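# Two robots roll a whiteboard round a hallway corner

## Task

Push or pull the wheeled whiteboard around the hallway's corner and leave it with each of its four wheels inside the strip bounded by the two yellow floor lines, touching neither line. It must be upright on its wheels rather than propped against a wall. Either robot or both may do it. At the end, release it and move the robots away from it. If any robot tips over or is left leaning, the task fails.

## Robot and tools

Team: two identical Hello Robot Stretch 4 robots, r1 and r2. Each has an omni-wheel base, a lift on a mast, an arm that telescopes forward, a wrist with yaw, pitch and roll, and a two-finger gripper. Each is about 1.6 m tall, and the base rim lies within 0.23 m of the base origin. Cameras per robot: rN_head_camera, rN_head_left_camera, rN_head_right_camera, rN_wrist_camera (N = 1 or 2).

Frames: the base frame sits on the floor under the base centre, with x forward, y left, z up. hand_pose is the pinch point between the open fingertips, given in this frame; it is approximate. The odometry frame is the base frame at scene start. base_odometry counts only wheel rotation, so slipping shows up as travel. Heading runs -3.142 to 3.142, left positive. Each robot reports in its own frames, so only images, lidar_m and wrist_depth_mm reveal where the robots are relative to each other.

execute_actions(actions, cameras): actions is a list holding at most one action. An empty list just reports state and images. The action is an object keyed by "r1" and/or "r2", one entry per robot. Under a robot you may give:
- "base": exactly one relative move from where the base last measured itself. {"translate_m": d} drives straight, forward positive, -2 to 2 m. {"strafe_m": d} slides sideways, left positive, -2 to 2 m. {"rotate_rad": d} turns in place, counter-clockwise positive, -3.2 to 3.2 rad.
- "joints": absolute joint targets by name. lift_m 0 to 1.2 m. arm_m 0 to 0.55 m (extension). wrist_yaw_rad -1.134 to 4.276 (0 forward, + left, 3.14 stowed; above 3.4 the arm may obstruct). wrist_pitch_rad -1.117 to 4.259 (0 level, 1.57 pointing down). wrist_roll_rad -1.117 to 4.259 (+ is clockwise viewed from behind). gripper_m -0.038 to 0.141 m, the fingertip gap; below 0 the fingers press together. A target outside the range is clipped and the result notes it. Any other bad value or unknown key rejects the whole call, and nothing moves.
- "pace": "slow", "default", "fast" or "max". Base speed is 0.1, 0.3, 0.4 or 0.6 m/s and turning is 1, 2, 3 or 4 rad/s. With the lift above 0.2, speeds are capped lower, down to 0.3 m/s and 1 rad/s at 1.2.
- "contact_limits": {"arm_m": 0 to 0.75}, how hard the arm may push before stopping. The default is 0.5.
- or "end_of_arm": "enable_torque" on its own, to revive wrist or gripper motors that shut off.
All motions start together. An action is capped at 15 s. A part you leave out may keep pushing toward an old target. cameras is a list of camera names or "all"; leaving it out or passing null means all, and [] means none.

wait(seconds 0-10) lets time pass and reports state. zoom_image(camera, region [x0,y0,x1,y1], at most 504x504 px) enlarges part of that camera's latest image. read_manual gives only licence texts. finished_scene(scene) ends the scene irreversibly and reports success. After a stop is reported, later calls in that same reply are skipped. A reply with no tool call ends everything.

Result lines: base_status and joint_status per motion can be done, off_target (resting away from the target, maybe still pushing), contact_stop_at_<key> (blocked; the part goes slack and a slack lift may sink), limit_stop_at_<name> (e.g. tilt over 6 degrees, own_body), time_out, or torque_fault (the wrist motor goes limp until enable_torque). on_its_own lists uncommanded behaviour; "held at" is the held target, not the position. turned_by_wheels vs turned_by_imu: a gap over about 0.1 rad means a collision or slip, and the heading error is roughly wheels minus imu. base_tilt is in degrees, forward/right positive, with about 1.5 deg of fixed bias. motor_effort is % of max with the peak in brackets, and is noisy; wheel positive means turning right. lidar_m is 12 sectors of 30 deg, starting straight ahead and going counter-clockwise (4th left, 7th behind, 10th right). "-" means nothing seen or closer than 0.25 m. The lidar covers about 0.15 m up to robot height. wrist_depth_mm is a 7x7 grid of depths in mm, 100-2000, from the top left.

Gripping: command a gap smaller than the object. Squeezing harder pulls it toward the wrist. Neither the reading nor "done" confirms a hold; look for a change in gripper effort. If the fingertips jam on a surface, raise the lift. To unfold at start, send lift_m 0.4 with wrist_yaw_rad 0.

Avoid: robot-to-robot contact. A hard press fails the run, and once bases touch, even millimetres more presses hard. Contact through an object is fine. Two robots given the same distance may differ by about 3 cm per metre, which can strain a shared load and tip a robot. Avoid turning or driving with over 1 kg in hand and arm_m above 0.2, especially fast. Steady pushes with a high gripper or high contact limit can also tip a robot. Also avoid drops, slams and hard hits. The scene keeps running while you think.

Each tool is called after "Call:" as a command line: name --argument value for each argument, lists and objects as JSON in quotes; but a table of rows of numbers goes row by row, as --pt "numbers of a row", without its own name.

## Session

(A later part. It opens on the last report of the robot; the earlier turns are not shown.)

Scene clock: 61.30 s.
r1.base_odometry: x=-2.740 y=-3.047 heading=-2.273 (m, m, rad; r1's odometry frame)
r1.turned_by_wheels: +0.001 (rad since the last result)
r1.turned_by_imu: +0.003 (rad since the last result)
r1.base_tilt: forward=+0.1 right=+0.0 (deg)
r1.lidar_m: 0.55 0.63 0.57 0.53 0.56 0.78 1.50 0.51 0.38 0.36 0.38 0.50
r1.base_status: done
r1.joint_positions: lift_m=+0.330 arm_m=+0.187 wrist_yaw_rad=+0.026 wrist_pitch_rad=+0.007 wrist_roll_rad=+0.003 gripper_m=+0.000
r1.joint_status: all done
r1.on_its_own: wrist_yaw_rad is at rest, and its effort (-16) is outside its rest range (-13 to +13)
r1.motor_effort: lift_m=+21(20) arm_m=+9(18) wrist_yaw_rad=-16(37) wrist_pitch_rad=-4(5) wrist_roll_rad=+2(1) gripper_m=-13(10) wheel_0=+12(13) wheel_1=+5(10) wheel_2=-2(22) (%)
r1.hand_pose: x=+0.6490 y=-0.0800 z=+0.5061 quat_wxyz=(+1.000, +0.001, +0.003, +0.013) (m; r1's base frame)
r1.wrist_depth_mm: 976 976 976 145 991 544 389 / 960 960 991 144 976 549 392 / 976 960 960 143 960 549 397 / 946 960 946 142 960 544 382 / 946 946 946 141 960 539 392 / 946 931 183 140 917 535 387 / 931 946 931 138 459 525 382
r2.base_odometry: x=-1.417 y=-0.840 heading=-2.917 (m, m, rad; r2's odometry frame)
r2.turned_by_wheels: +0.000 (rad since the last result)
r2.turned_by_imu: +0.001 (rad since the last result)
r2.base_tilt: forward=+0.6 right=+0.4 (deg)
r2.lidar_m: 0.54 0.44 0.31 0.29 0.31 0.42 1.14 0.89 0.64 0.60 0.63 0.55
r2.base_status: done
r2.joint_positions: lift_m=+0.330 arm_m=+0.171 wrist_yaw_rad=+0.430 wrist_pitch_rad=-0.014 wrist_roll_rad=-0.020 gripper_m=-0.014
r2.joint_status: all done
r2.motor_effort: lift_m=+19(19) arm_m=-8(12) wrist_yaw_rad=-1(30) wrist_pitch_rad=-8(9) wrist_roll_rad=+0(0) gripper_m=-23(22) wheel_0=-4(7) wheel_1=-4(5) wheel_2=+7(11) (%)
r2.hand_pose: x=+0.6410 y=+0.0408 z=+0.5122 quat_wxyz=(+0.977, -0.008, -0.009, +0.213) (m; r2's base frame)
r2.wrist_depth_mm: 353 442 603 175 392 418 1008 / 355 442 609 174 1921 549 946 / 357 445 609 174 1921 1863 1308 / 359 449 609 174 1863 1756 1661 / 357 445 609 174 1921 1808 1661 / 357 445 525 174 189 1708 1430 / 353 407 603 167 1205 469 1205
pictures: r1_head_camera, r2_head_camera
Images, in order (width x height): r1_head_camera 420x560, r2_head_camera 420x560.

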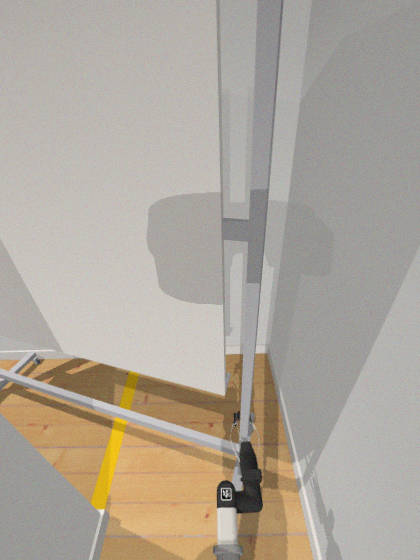

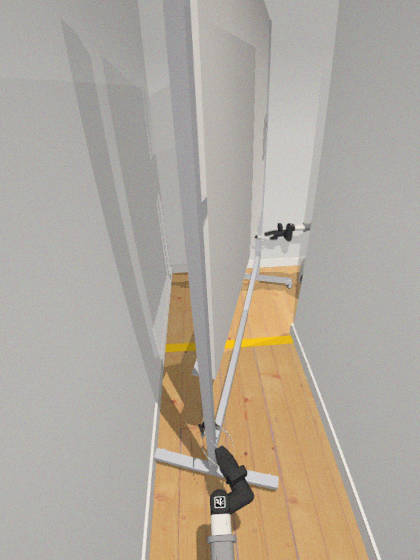

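Call:
execute_actions --actions '[{"r1": {"base": {"translate_m": 0.355}}, "r2": {"base": {"strafe_m": -0.135}, "joints": {"arm_m": 0.09}}}]' --cameras '["r1_head_camera", "r2_head_camera"]'

Scene clock: 64.70 s.
r1.base_odometry: x=-2.970 y=-3.318 heading=-2.274 (m, m, rad; r1's odometry frame)
r1.turned_by_wheels: -0.002 (rad since the last result)
r1.turned_by_imu: +0.031 (rad since the last result)
r1.base_tilt: forward=+0.1 right=+0.0 (deg)
r1.lidar_m: 0.53 0.55 0.83 0.50 0.55 0.78 1.41 0.53 0.38 0.36 0.39 0.55
r1.base_status: done
r1.joint_positions: lift_m=+0.330 arm_m=+0.188 wrist_yaw_rad=+0.004 wrist_pitch_rad=+0.007 wrist_roll_rad=+0.003 gripper_m=+0.000
r1.joint_status: not commanded
r1.on_its_own: wrist_yaw_rad is at rest, and its effort (+47) is outside its rest range (-13 to +13)
r1.motor_effort: lift_m=+20(21) arm_m=+7(8) wrist_yaw_rad=+47(65) wrist_pitch_rad=-5(5) wrist_roll_rad=+2(2) gripper_m=-9(14) wheel_0=-6(25) wheel_1=+0(14) wheel_2=-15(23) (%)
r1.hand_pose: x=+0.6475 y=-0.0863 z=+0.5060 quat_wxyz=(+1.000, +0.001, +0.004, +0.002) (m; r1's base frame)
r1.wrist_depth_mm: 609 615 615 137 627 580 418 / 609 609 615 136 627 585 421 / 603 609 609 135 615 580 410 / 591 603 609 135 615 580 410 / 597 597 603 134 609 574 407 / 585 597 597 133 609 569 413 / 591 591 591 132 180 549 407
r2.base_odometry: x=-1.447 y=-0.708 heading=-2.916 (m, m, rad; r2's odometry frame)
r2.turned_by_wheels: +0.001 (rad since the last result)
r2.turned_by_imu: -0.032 (rad since the last result)
r2.base_tilt: forward=+0.6 right=+0.5 (deg)
r2.lidar_m: 0.47 0.51 0.43 0.40 0.43 0.56 1.40 0.73 0.51 0.47 0.50 0.55
r2.base_status: done
r2.joint_positions: lift_m=+0.330 arm_m=+0.090 wrist_yaw_rad=+0.439 wrist_pitch_rad=-0.015 wrist_roll_rad=-0.020 gripper_m=-0.015
r2.joint_status: all done
r2.on_its_own: wrist_yaw_rad is at rest, and its effort (-26) is outside its rest range (-13 to +13)
r2.motor_effort: lift_m=+19(19) arm_m=-3(20) wrist_yaw_rad=-26(40) wrist_pitch_rad=-5(11) wrist_roll_rad=+0(1) gripper_m=-11(27) wheel_0=+7(9) wheel_1=+5(9) wheel_2=-1(19) (%)
r2.hand_pose: x=+0.5596 y=+0.0434 z=+0.5125 quat_wxyz=(+0.976, -0.008, -0.010, +0.218) (m; r2's base frame)
r2.wrist_depth_mm: 480 597 778 170 427 1808 1708 / 480 603 788 170 615 1863 1708 / 484 609 788 170 - 1808 1708 / 484 603 778 169 - 1808 1708 / 484 609 788 169 - 1808 1708 / 480 603 183 169 759 1661 1336 / 480 554 788 162 421 1160 1229
pictures: r1_head_camera, r2_head_camera
Images, in order (width x height): r1_head_camera 420x560, r2_head_camera 420x560.

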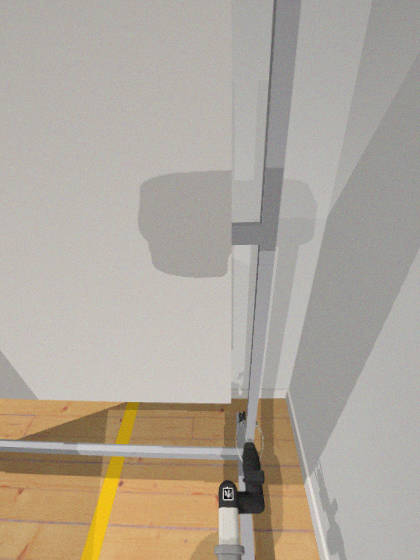

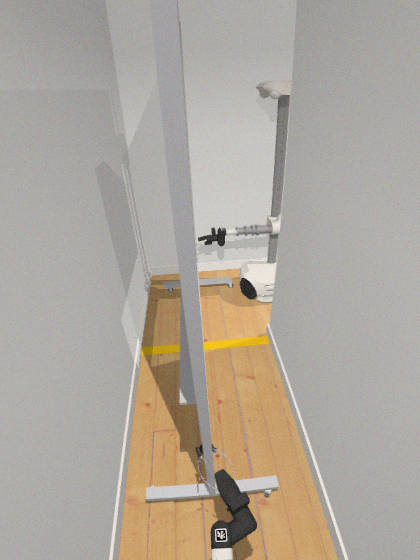

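Call:
execute_actions --actions '[{"r1": {"joints": {"gripper_m": 0.09}, "pace": "fast"}, "r2": {"base": {"rotate_rad": 0.035}, "joints": {"wrist_yaw_rad": 0.35, "arm_m": 0.08}, "pace": "slow"}}]' --cameras '["r1_head_camera", "r1_wrist_camera", "r2_head_camera", "r2_head_left_camera"]'

Scene clock: 66.87 s.
r1.base_odometry: x=-2.970 y=-3.318 heading=-2.274 (m, m, rad; r1's odometry frame)
r1.turned_by_wheels: +0.000 (rad since the last result)
r1.turned_by_imu: +0.001 (rad since the last result)
r1.base_tilt: forward=+0.1 right=+0.0 (deg)
r1.lidar_m: 0.55 0.59 0.82 0.50 0.54 0.77 1.41 0.53 0.39 0.36 0.40 0.57
r1.base_status: not commanded
r1.joint_positions: lift_m=+0.330 arm_m=+0.188 wrist_yaw_rad=+0.013 wrist_pitch_rad=+0.007 wrist_roll_rad=+0.003 gripper_m=+0.090
r1.joint_status: all done
r1.on_its_own: wrist_yaw_rad is at rest, and its effort (+22) is outside its rest range (-13 to +13)
r1.motor_effort: lift_m=+21(21) arm_m=+7(7) wrist_yaw_rad=+22(49) wrist_pitch_rad=-6(4) wrist_roll_rad=+2(3) gripper_m=-2(10) wheel_0=-6(6) wheel_1=+0(0) wheel_2=-12(15) (%)
r1.hand_pose: x=+0.6483 y=-0.0837 z=+0.5060 quat_wxyz=(+1.000, +0.001, +0.003, +0.006) (m; r1's base frame)
r1.wrist_depth_mm: 609 615 621 149 627 603 430 / 615 615 609 148 615 615 433 / 609 609 615 147 615 615 427 / 603 603 603 146 609 609 427 / 603 603 603 145 609 603 424 / 597 597 591 144 224 597 427 / 591 597 597 144 597 549 424
r2.base_odometry: x=-1.447 y=-0.708 heading=-2.880 (m, m, rad; r2's odometry frame)
r2.turned_by_wheels: +0.036 (rad since the last result)
r2.turned_by_imu: +0.035 (rad since the last result)
r2.base_tilt: forward=+0.6 right=+0.4 (deg)
r2.lidar_m: 0.46 0.51 0.42 0.39 0.44 0.61 1.65 0.69 0.50 0.46 0.47 0.52
r2.base_status: done
r2.joint_positions: lift_m=+0.330 arm_m=+0.081 wrist_yaw_rad=+0.357 wrist_pitch_rad=-0.014 wrist_roll_rad=-0.020 gripper_m=-0.015
r2.joint_status: all done
r2.on_its_own: wrist_yaw_rad is at rest, and its effort (-21) is outside its rest range (-13 to +13)
r2.motor_effort: lift_m=+19(19) arm_m=-6(7) wrist_yaw_rad=-21(44) wrist_pitch_rad=-9(8) wrist_roll_rad=+0(0) gripper_m=-14(16) wheel_0=+5(6) wheel_1=+1(7) wheel_2=+2(2) (%)
r2.hand_pose: x=+0.5529 y=+0.0189 z=+0.5123 quat_wxyz=(+0.984, -0.008, -0.009, +0.177) (m; r2's base frame)
r2.wrist_depth_mm: 492 615 866 168 469 1863 1808 / 492 621 878 168 634 1863 1756 / 496 621 878 168 - 1863 1756 / 492 627 878 168 - 1863 1464 / 492 627 878 167 - 1863 1756 / 492 621 188 168 854 1618 1336 / 488 569 866 161 452 1182 1229
pictures: r1_head_camera, r1_wrist_camera, r2_head_camera, r2_head_left_camera
Images, in order (width x height): r1_head_camera 420x560, r1_wrist_camera 616x392, r2_head_camera 420x560, r2_head_left_camera 420x672.

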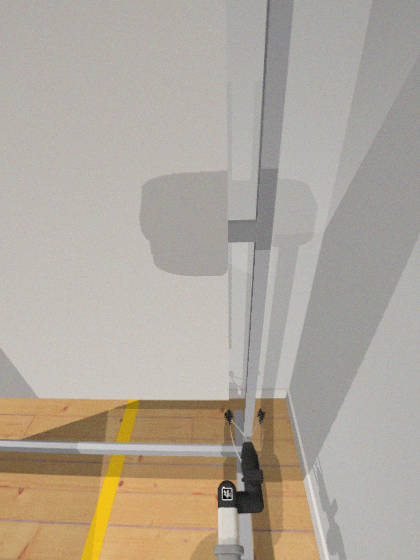

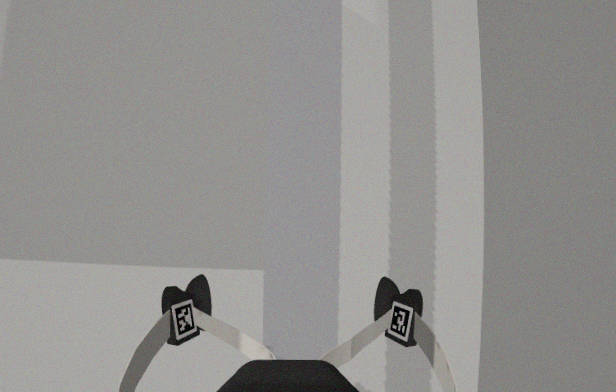

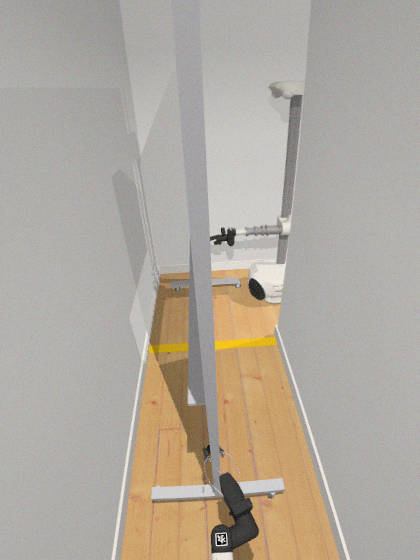

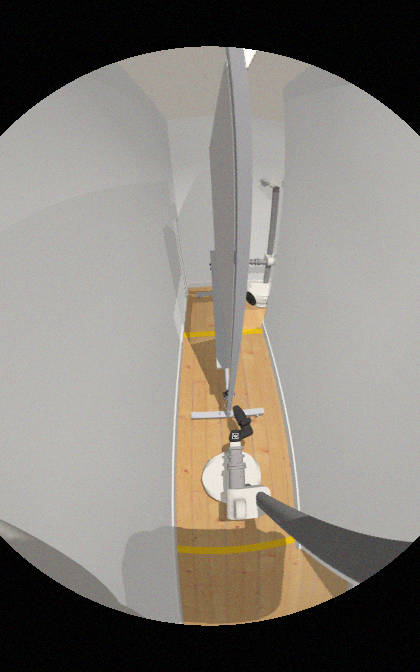

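Call:
zoom_image --camera "r1_head_camera" --region '[60, 370, 340, 560]'

Call:
zoom_image --camera "r2_head_left_camera" --region '[140, 270, 340, 600]'

Region (60, 370, 340, 560) of r1_head_camera's 420x560 image, scaled by 1.800, with more detail than that image has; it fills the top 342 rows of this view, and the rest is white.

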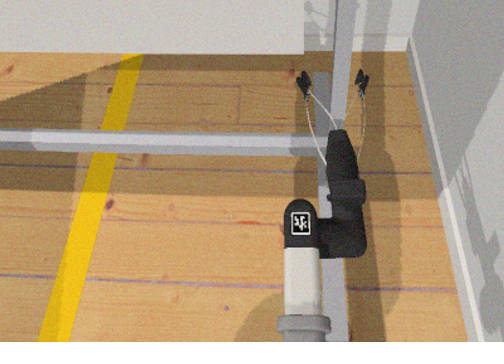

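Region (140, 270, 340, 600) of r2_head_left_camera's 420x672 image, scaled by 1.527, with more detail than that image has; it fills the left 305 columns of this view, and the rest is white.

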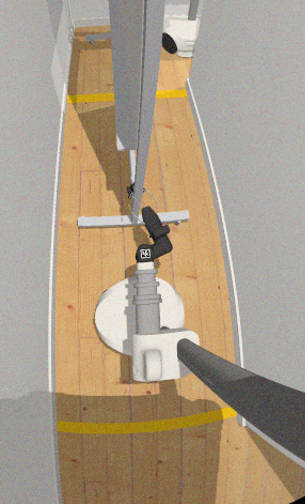

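Call:
execute_actions --actions '[{"r1": {"base": {"translate_m": -0.45}, "joints": {"arm_m": 0.0, "gripper_m": 0.13}, "pace": "fast"}, "r2": {"base": {"translate_m": -0.97}}}]'

Scene clock: 73.33 s.
r1.base_odometry: x=-2.679 y=-2.975 heading=-2.275 (m, m, rad; r1's odometry frame)
r1.turned_by_wheels: +0.000 (rad since the last result)
r1.turned_by_imu: +0.001 (rad since the last result)
r1.base_tilt: forward=+0.2 right=+0.0 (deg)
r1.lidar_m: 1.46 0.77 0.55 0.52 0.54 0.78 1.38 0.53 0.39 0.37 0.37 0.55
r1.base_status: done
r1.joint_positions: lift_m=+0.330 arm_m=+0.001 wrist_yaw_rad=+0.020 wrist_pitch_rad=+0.007 wrist_roll_rad=+0.003 gripper_m=+0.130
r1.joint_status: all done
r1.motor_effort: lift_m=+21(21) arm_m=-7(8) wrist_yaw_rad=+0(21) wrist_pitch_rad=-4(4) wrist_roll_rad=+2(2) gripper_m=+0(2) wheel_0=-4(12) wheel_1=-2(9) wheel_2=+1(19) (%)
r1.hand_pose: x=+0.4624 y=-0.0817 z=+0.5061 quat_wxyz=(+1.000, +0.001, +0.003, +0.010) (m; r1's base frame)
r1.wrist_depth_mm: 1281 1308 1255 1281 1255 597 427 / 1308 1281 1281 1281 1281 603 427 / 1281 1255 1281 1255 1281 603 418 / 1255 1281 1255 1281 1281 609 418 / 1281 1255 1255 1255 1229 597 415 / 1255 217 1255 1255 219 549 421 / 1229 1205 1205 169 1138 535 415
r2.base_odometry: x=-0.510 y=-0.458 heading=-2.881 (m, m, rad; r2's odometry frame)
r2.turned_by_wheels: +0.000 (rad since the last result)
r2.turned_by_imu: -0.003 (rad since the last result)
r2.base_tilt: forward=+0.5 right=+0.5 (deg)
r2.lidar_m: 0.47 0.53 0.41 0.39 0.41 0.57 1.29 1.35 1.13 0.79 0.53 0.50
r2.base_status: done
r2.joint_positions: lift_m=+0.330 arm_m=+0.081 wrist_yaw_rad=+0.347 wrist_pitch_rad=-0.013 wrist_roll_rad=-0.020 gripper_m=-0.015
r2.joint_status: not commanded
r2.motor_effort: lift_m=+19(19) arm_m=-6(7) wrist_yaw_rad=+8(26) wrist_pitch_rad=-11(15) wrist_roll_rad=+1(1) gripper_m=-16(21) wheel_0=-3(14) wheel_1=-4(8) wheel_2=+2(19) (%)
r2.hand_pose: x=+0.5530 y=+0.0159 z=+0.5120 quat_wxyz=(+0.985, -0.009, -0.008, +0.173) (m; r2's base frame)
r2.wrist_depth_mm: 480 615 866 169 397 - 1308 / 480 615 878 168 559 - 1255 / 488 621 891 168 - - 1281 / 484 615 878 168 - - 1281 / 488 621 878 168 - - 1255 / 484 615 750 169 187 1618 1229 / 480 585 878 161 1118 1098 1138
pictures: r1_head_camera, r1_head_left_camera, r1_head_right_camera, r1_wrist_camera, r2_head_camera, r2_head_left_camera, r2_head_right_camera, r2_wrist_camera
Images, in order (width x height): r1_head_camera 420x560, r1_head_left_camera 420x672, r1_head_right_camera 420x672, r1_wrist_camera 616x392, r2_head_camera 420x560, r2_head_left_camera 420x672, r2_head_right_camera 420x672, r2_wrist_camera 616x392.

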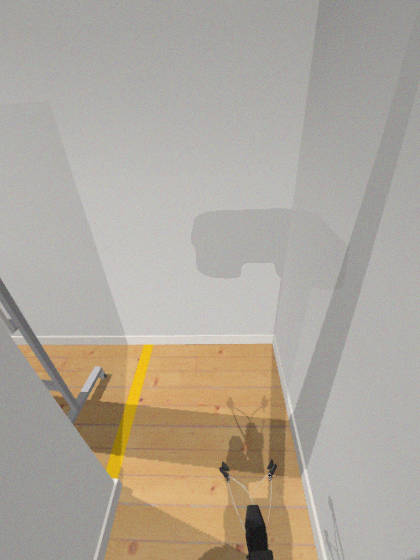

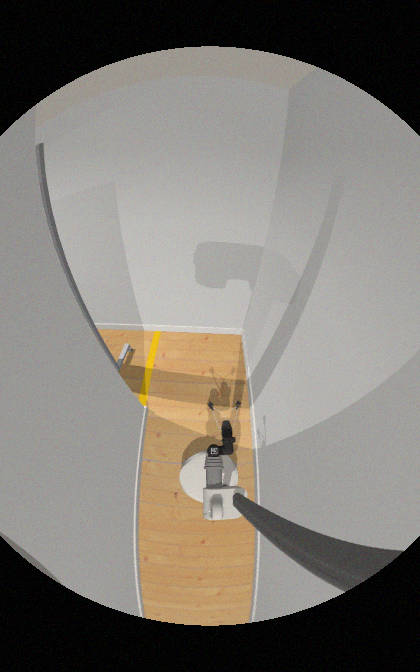

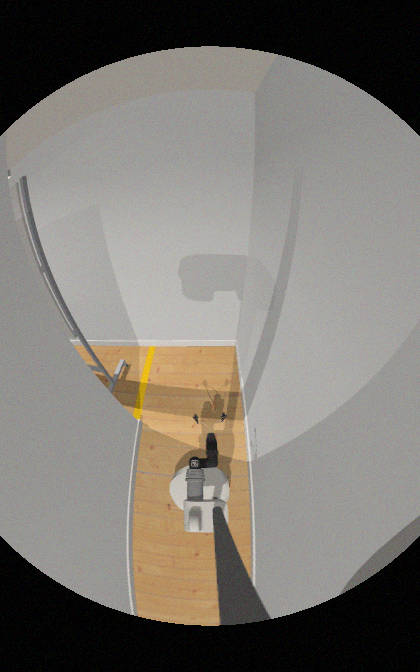

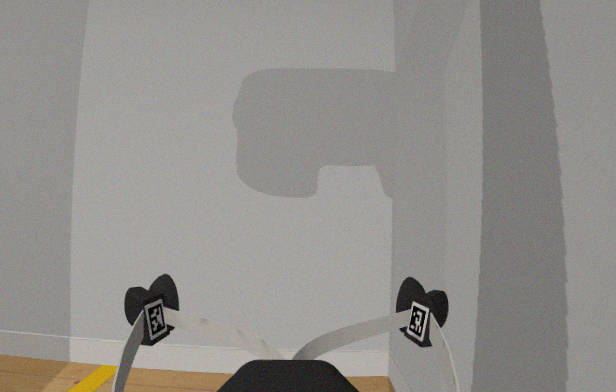

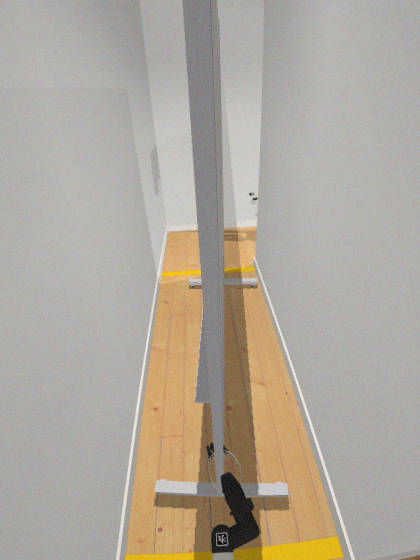

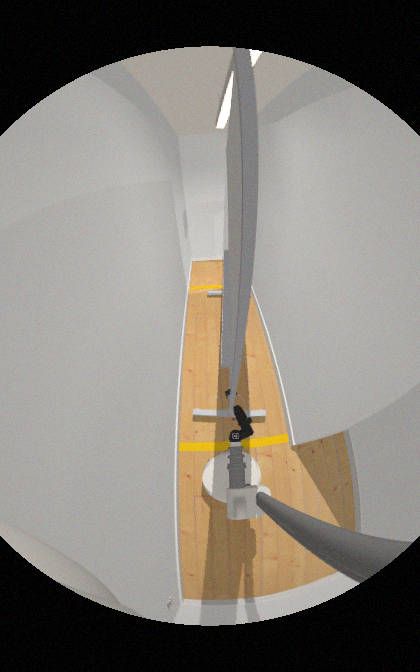

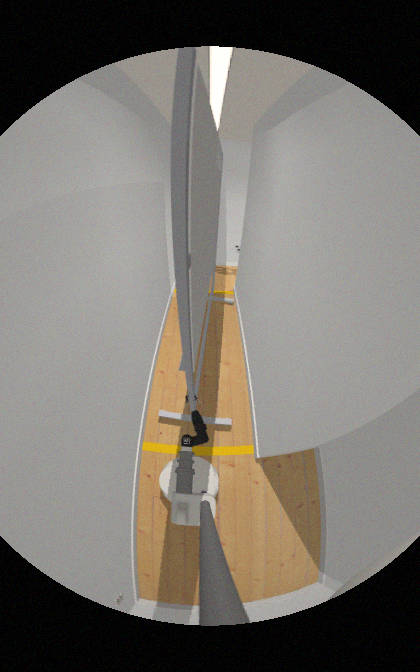

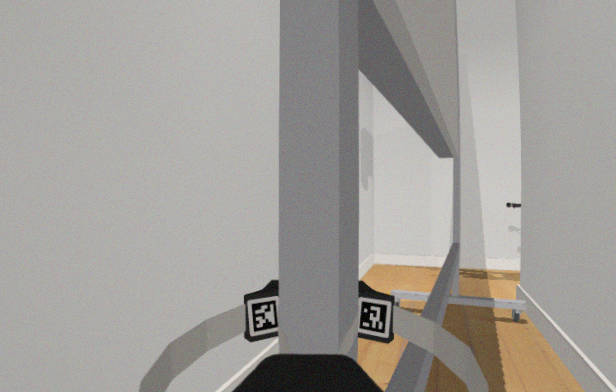

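Call:
zoom_image --camera "r2_head_camera" --region '[150, 230, 290, 320]'

Call:
zoom_image --camera "r2_wrist_camera" --region '[380, 230, 616, 392]'

Call:
zoom_image --camera "r1_head_camera" --region '[0, 300, 200, 500]'

Region (150, 230, 290, 320) of r2_head_camera's 420x560 image, scaled by 3.600, with more detail than that image has; it fills the top 324 rows of this view, and the rest is white.

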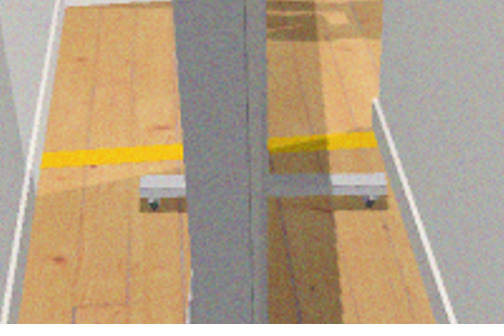

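Region (380, 230, 616, 392) of r2_wrist_camera's 616x392 image, scaled by 2.136; it fills the top 346 rows of this view, and the rest is white.

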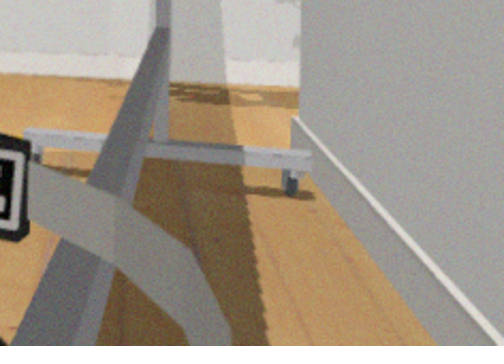

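Region (0, 300, 200, 500) of r1_head_camera's 420x560 image, scaled by 2.520, with more detail than that image has.

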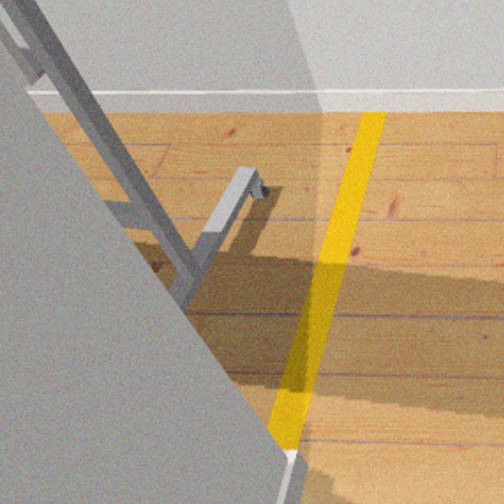

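Call:
zoom_image --camera "r2_head_camera" --region '[225, 255, 275, 305]'

Call:
zoom_image --camera "r2_head_right_camera" --region '[200, 270, 260, 320]'

Region (225, 255, 275, 305) of r2_head_camera's 420x560 image, scaled by 10.080, with more detail than that image has.

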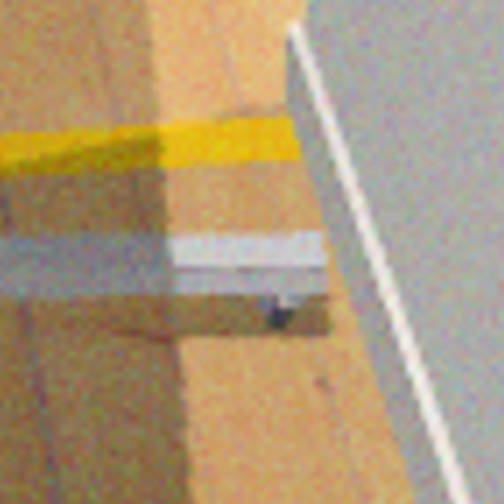

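Region (200, 270, 260, 320) of r2_head_right_camera's 420x672 image, scaled by 8.400, with more detail than that image has.

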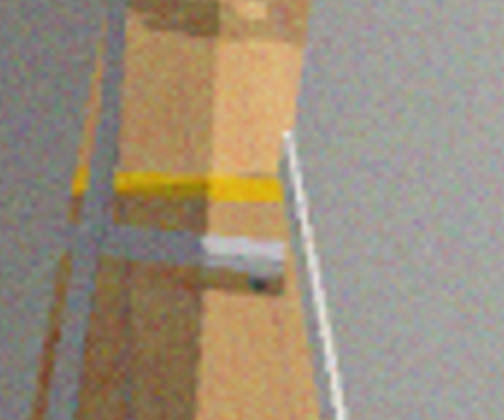

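Call:
execute_actions --actions '[{"r2": {"joints": {"gripper_m": 0.115}, "pace": "fast"}}]' --cameras '["r2_head_camera", "r2_wrist_camera"]'

Scene clock: 77.47 s.
r1.base_odometry: x=-2.679 y=-2.975 heading=-2.275 (m, m, rad; r1's odometry frame)
r1.turned_by_wheels: +0.000 (rad since the last result)
r1.turned_by_imu: +0.001 (rad since the last result)
r1.base_tilt: forward=+0.2 right=+0.0 (deg)
r1.lidar_m: 1.46 0.78 0.54 0.52 0.56 0.78 1.41 0.52 0.38 0.37 0.38 0.53
r1.base_status: not commanded
r1.joint_positions: lift_m=+0.330 arm_m=+0.001 wrist_yaw_rad=+0.020 wrist_pitch_rad=+0.007 wrist_roll_rad=+0.003 gripper_m=+0.130
r1.joint_status: not commanded
r1.motor_effort: lift_m=+21(21) arm_m=-7(7) wrist_yaw_rad=+1(0) wrist_pitch_rad=-5(5) wrist_roll_rad=+1(1) gripper_m=-2(0) wheel_0=-4(4) wheel_1=-2(2) wheel_2=+0(1) (%)
r1.hand_pose: x=+0.4624 y=-0.0817 z=+0.5061 quat_wxyz=(+1.000, +0.001, +0.003, +0.010) (m; r1's base frame)
r1.wrist_depth_mm: 1281 1308 1281 1281 1255 597 424 / 1281 1281 1281 1281 1255 603 430 / 1255 1255 1281 1255 1255 603 418 / 1281 1255 1255 1281 1255 609 418 / 1255 1229 1255 1255 1229 597 415 / 1255 217 1229 1255 219 549 421 / 1229 1229 1229 169 1160 535 415
r2.base_odometry: x=-0.510 y=-0.458 heading=-2.881 (m, m, rad; r2's odometry frame)
r2.turned_by_wheels: +0.000 (rad since the last result)
r2.turned_by_imu: +0.001 (rad since the last result)
r2.base_tilt: forward=+0.5 right=+0.5 (deg)
r2.lidar_m: 0.45 0.52 0.42 0.38 0.40 0.57 1.30 1.33 1.12 0.78 0.54 0.50
r2.base_status: not commanded
r2.joint_positions: lift_m=+0.330 arm_m=+0.081 wrist_yaw_rad=+0.349 wrist_pitch_rad=-0.015 wrist_roll_rad=-0.020 gripper_m=+0.115
r2.joint_status: all done
r2.motor_effort: lift_m=+19(19) arm_m=-4(6) wrist_yaw_rad=+1(19) wrist_pitch_rad=-9(10) wrist_roll_rad=+0(0) gripper_m=-2(17) wheel_0=-1(3) wheel_1=-2(4) wheel_2=-2(4) (%)
r2.hand_pose: x=+0.5526 y=+0.0166 z=+0.5124 quat_wxyz=(+0.985, -0.008, -0.009, +0.174) (m; r2's base frame)
r2.wrist_depth_mm: 477 609 866 168 392 - 1255 / 480 615 878 167 554 - 1255 / 484 615 878 167 - - 1281 / 484 615 878 167 - - 1308 / 484 615 878 167 - - 1308 / 480 585 216 167 199 1618 1281 / 480 580 866 147 549 1160 1138
pictures: r2_head_camera, r2_wrist_camera
Images, in order (width x height): r2_head_camera 420x560, r2_wrist_camera 616x392.

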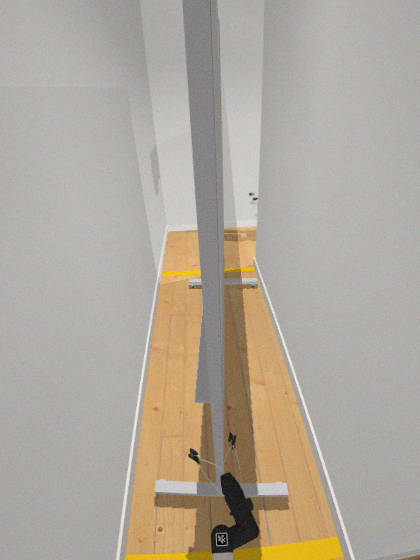

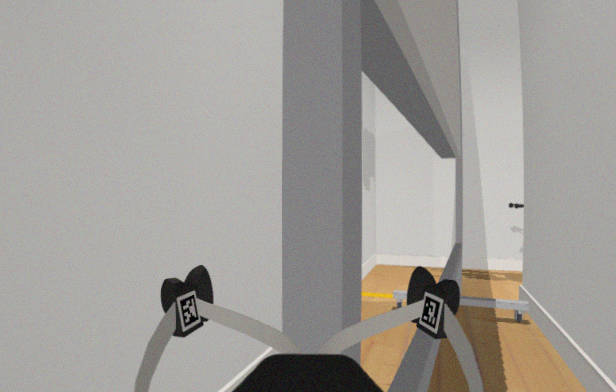

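Call:
execute_actions --actions '[{"r2": {"base": {"translate_m": -0.55}, "joints": {"arm_m": 0.0, "gripper_m": 0.135, "wrist_yaw_rad": 0.31}, "pace": "fast"}}]'

Scene clock: 80.40 s.
r1.base_odometry: x=-2.679 y=-2.975 heading=-2.275 (m, m, rad; r1's odometry frame)
r1.turned_by_wheels: +0.000 (rad since the last result)
r1.turned_by_imu: +0.001 (rad since the last result)
r1.base_tilt: forward=+0.1 right=+0.0 (deg)
r1.lidar_m: 1.44 0.76 0.55 0.52 0.55 0.78 1.37 0.53 0.39 0.34 0.38 0.54
r1.base_status: not commanded
r1.joint_positions: lift_m=+0.330 arm_m=+0.001 wrist_yaw_rad=+0.020 wrist_pitch_rad=+0.007 wrist_roll_rad=+0.003 gripper_m=+0.130
r1.joint_status: not commanded
r1.motor_effort: lift_m=+20(20) arm_m=-7(7) wrist_yaw_rad=+1(1) wrist_pitch_rad=-3(4) wrist_roll_rad=+2(2) gripper_m=+0(1) wheel_0=-4(4) wheel_1=-2(2) wheel_2=+0(1) (%)
r1.hand_pose: x=+0.4624 y=-0.0817 z=+0.5061 quat_wxyz=(+1.000, +0.001, +0.003, +0.010) (m; r1's base frame)
r1.wrist_depth_mm: 1281 1281 1308 1281 1255 597 424 / 1281 1281 1281 1281 1255 603 430 / 1281 1281 1255 1255 1255 609 418 / 1255 1255 1255 1281 1255 597 418 / 1255 1255 1281 1255 1229 597 413 / 1229 217 1255 1255 219 554 421 / 1229 1229 1205 170 1160 539 415
r2.base_odometry: x=+0.022 y=-0.316 heading=-2.881 (m, m, rad; r2's odometry frame)
r2.turned_by_wheels: +0.000 (rad since the last result)
r2.turned_by_imu: +0.002 (rad since the last result)
r2.base_tilt: forward=+0.6 right=+0.4 (deg)
r2.lidar_m: 1.02 0.56 0.39 0.38 0.40 0.54 0.74 0.77 1.08 1.08 1.07 0.88
r2.base_status: done
r2.joint_positions: lift_m=+0.330 arm_m=+0.001 wrist_yaw_rad=+0.310 wrist_pitch_rad=-0.015 wrist_roll_rad=-0.020 gripper_m=+0.135
r2.joint_status: all done
r2.motor_effort: lift_m=+19(19) arm_m=-6(8) wrist_yaw_rad=+0(7) wrist_pitch_rad=-7(7) wrist_roll_rad=+0(1) gripper_m=-1(4) wheel_0=+1(7) wheel_1=+0(8) wheel_2=-1(13) (%)
r2.hand_pose: x=+0.4735 y=+0.0048 z=+0.5124 quat_wxyz=(+0.988, -0.009, -0.009, +0.154) (m; r2's base frame)
r2.wrist_depth_mm: 480 621 891 1576 1808 - 1182 / 488 621 917 1618 1661 - 1160 / 488 627 917 1618 1618 - 1160 / 488 627 917 1618 - - 1182 / 488 627 917 1618 - - 1160 / 484 549 809 1499 759 1464 1182 / 480 591 904 144 1205 1182 1118
pictures: r1_head_camera, r1_head_left_camera, r1_head_right_camera, r1_wrist_camera, r2_head_camera, r2_head_left_camera, r2_head_right_camera, r2_wrist_camera
Images, in order (width x height): r1_head_camera 420x560, r1_head_left_camera 420x672, r1_head_right_camera 420x672, r1_wrist_camera 616x392, r2_head_camera 420x560, r2_head_left_camera 420x672, r2_head_right_camera 420x672, r2_wrist_camera 616x392.

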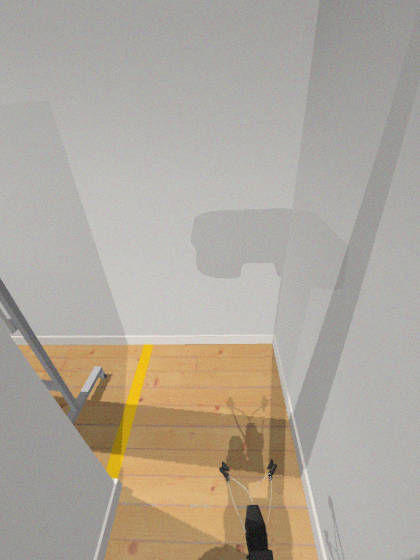

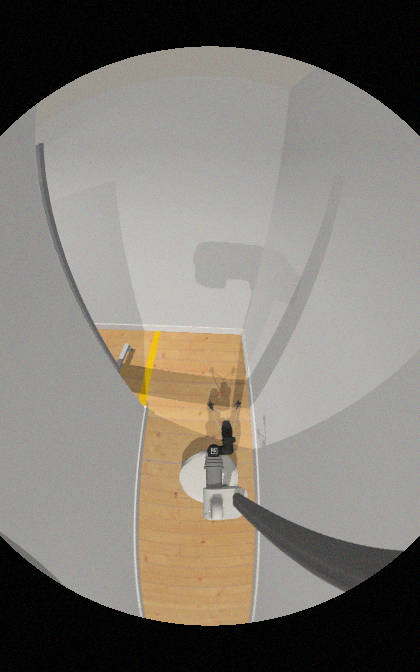

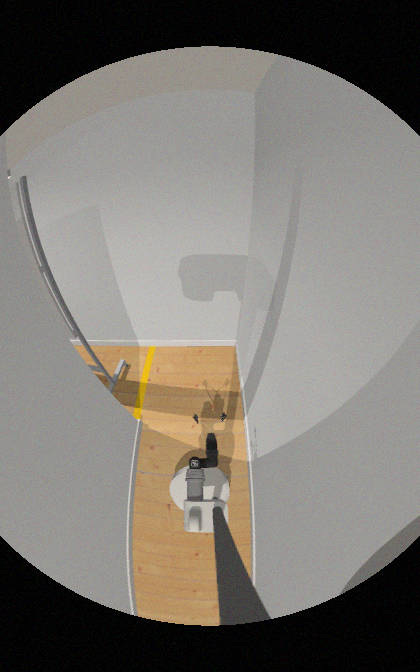

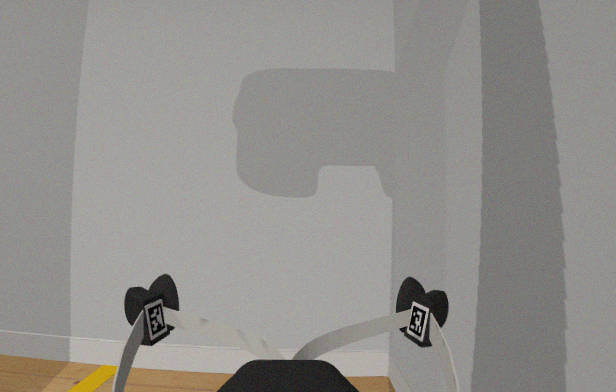

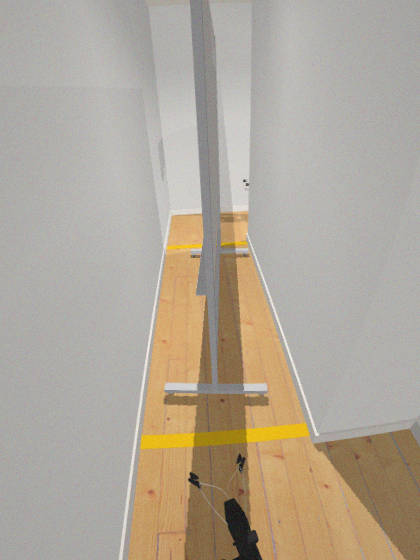

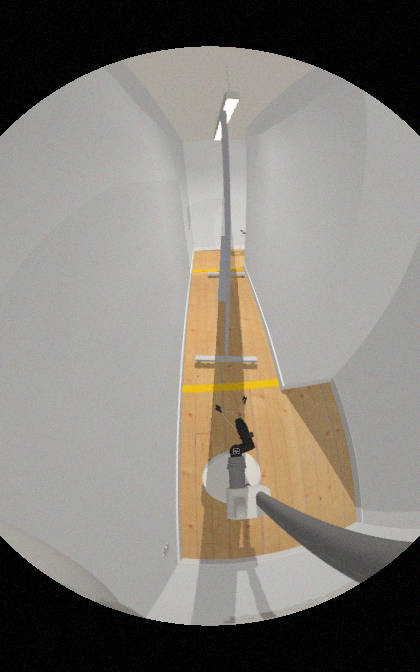

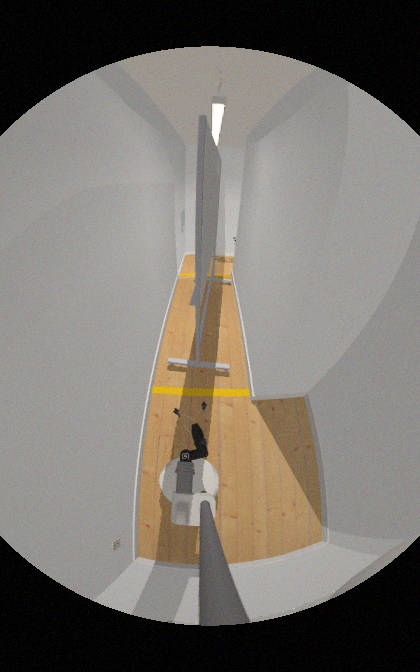

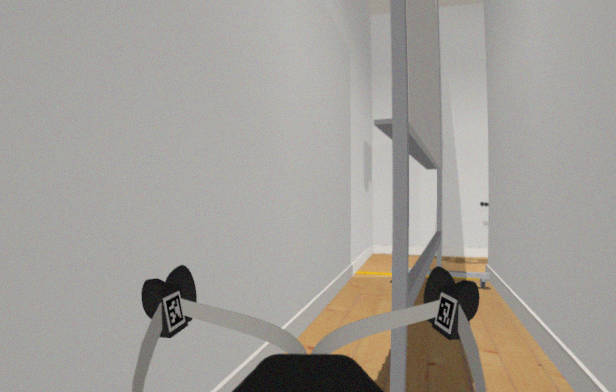

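Call:
zoom_image --camera "r2_head_camera" --region '[210, 225, 270, 275]'

Call:
zoom_image --camera "r2_wrist_camera" --region '[440, 240, 540, 320]'

Region (210, 225, 270, 275) of r2_head_camera's 420x560 image, scaled by 8.400, with more detail than that image has.

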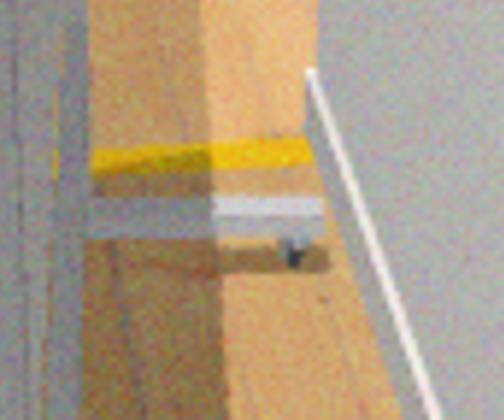

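Region (440, 240, 540, 320) of r2_wrist_camera's 616x392 image, scaled by 5.040; it fills the top 403 rows of this view, and the rest is white.

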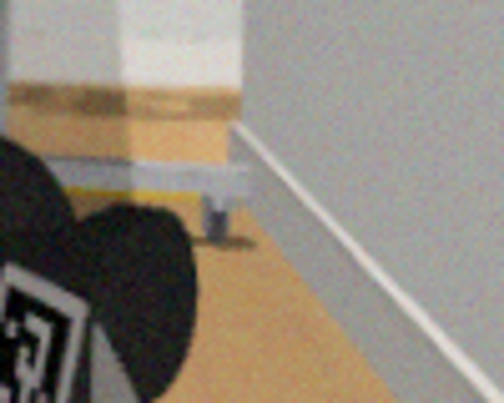

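Call:
finished_scene --scene 2

The scene is finished: the task was done.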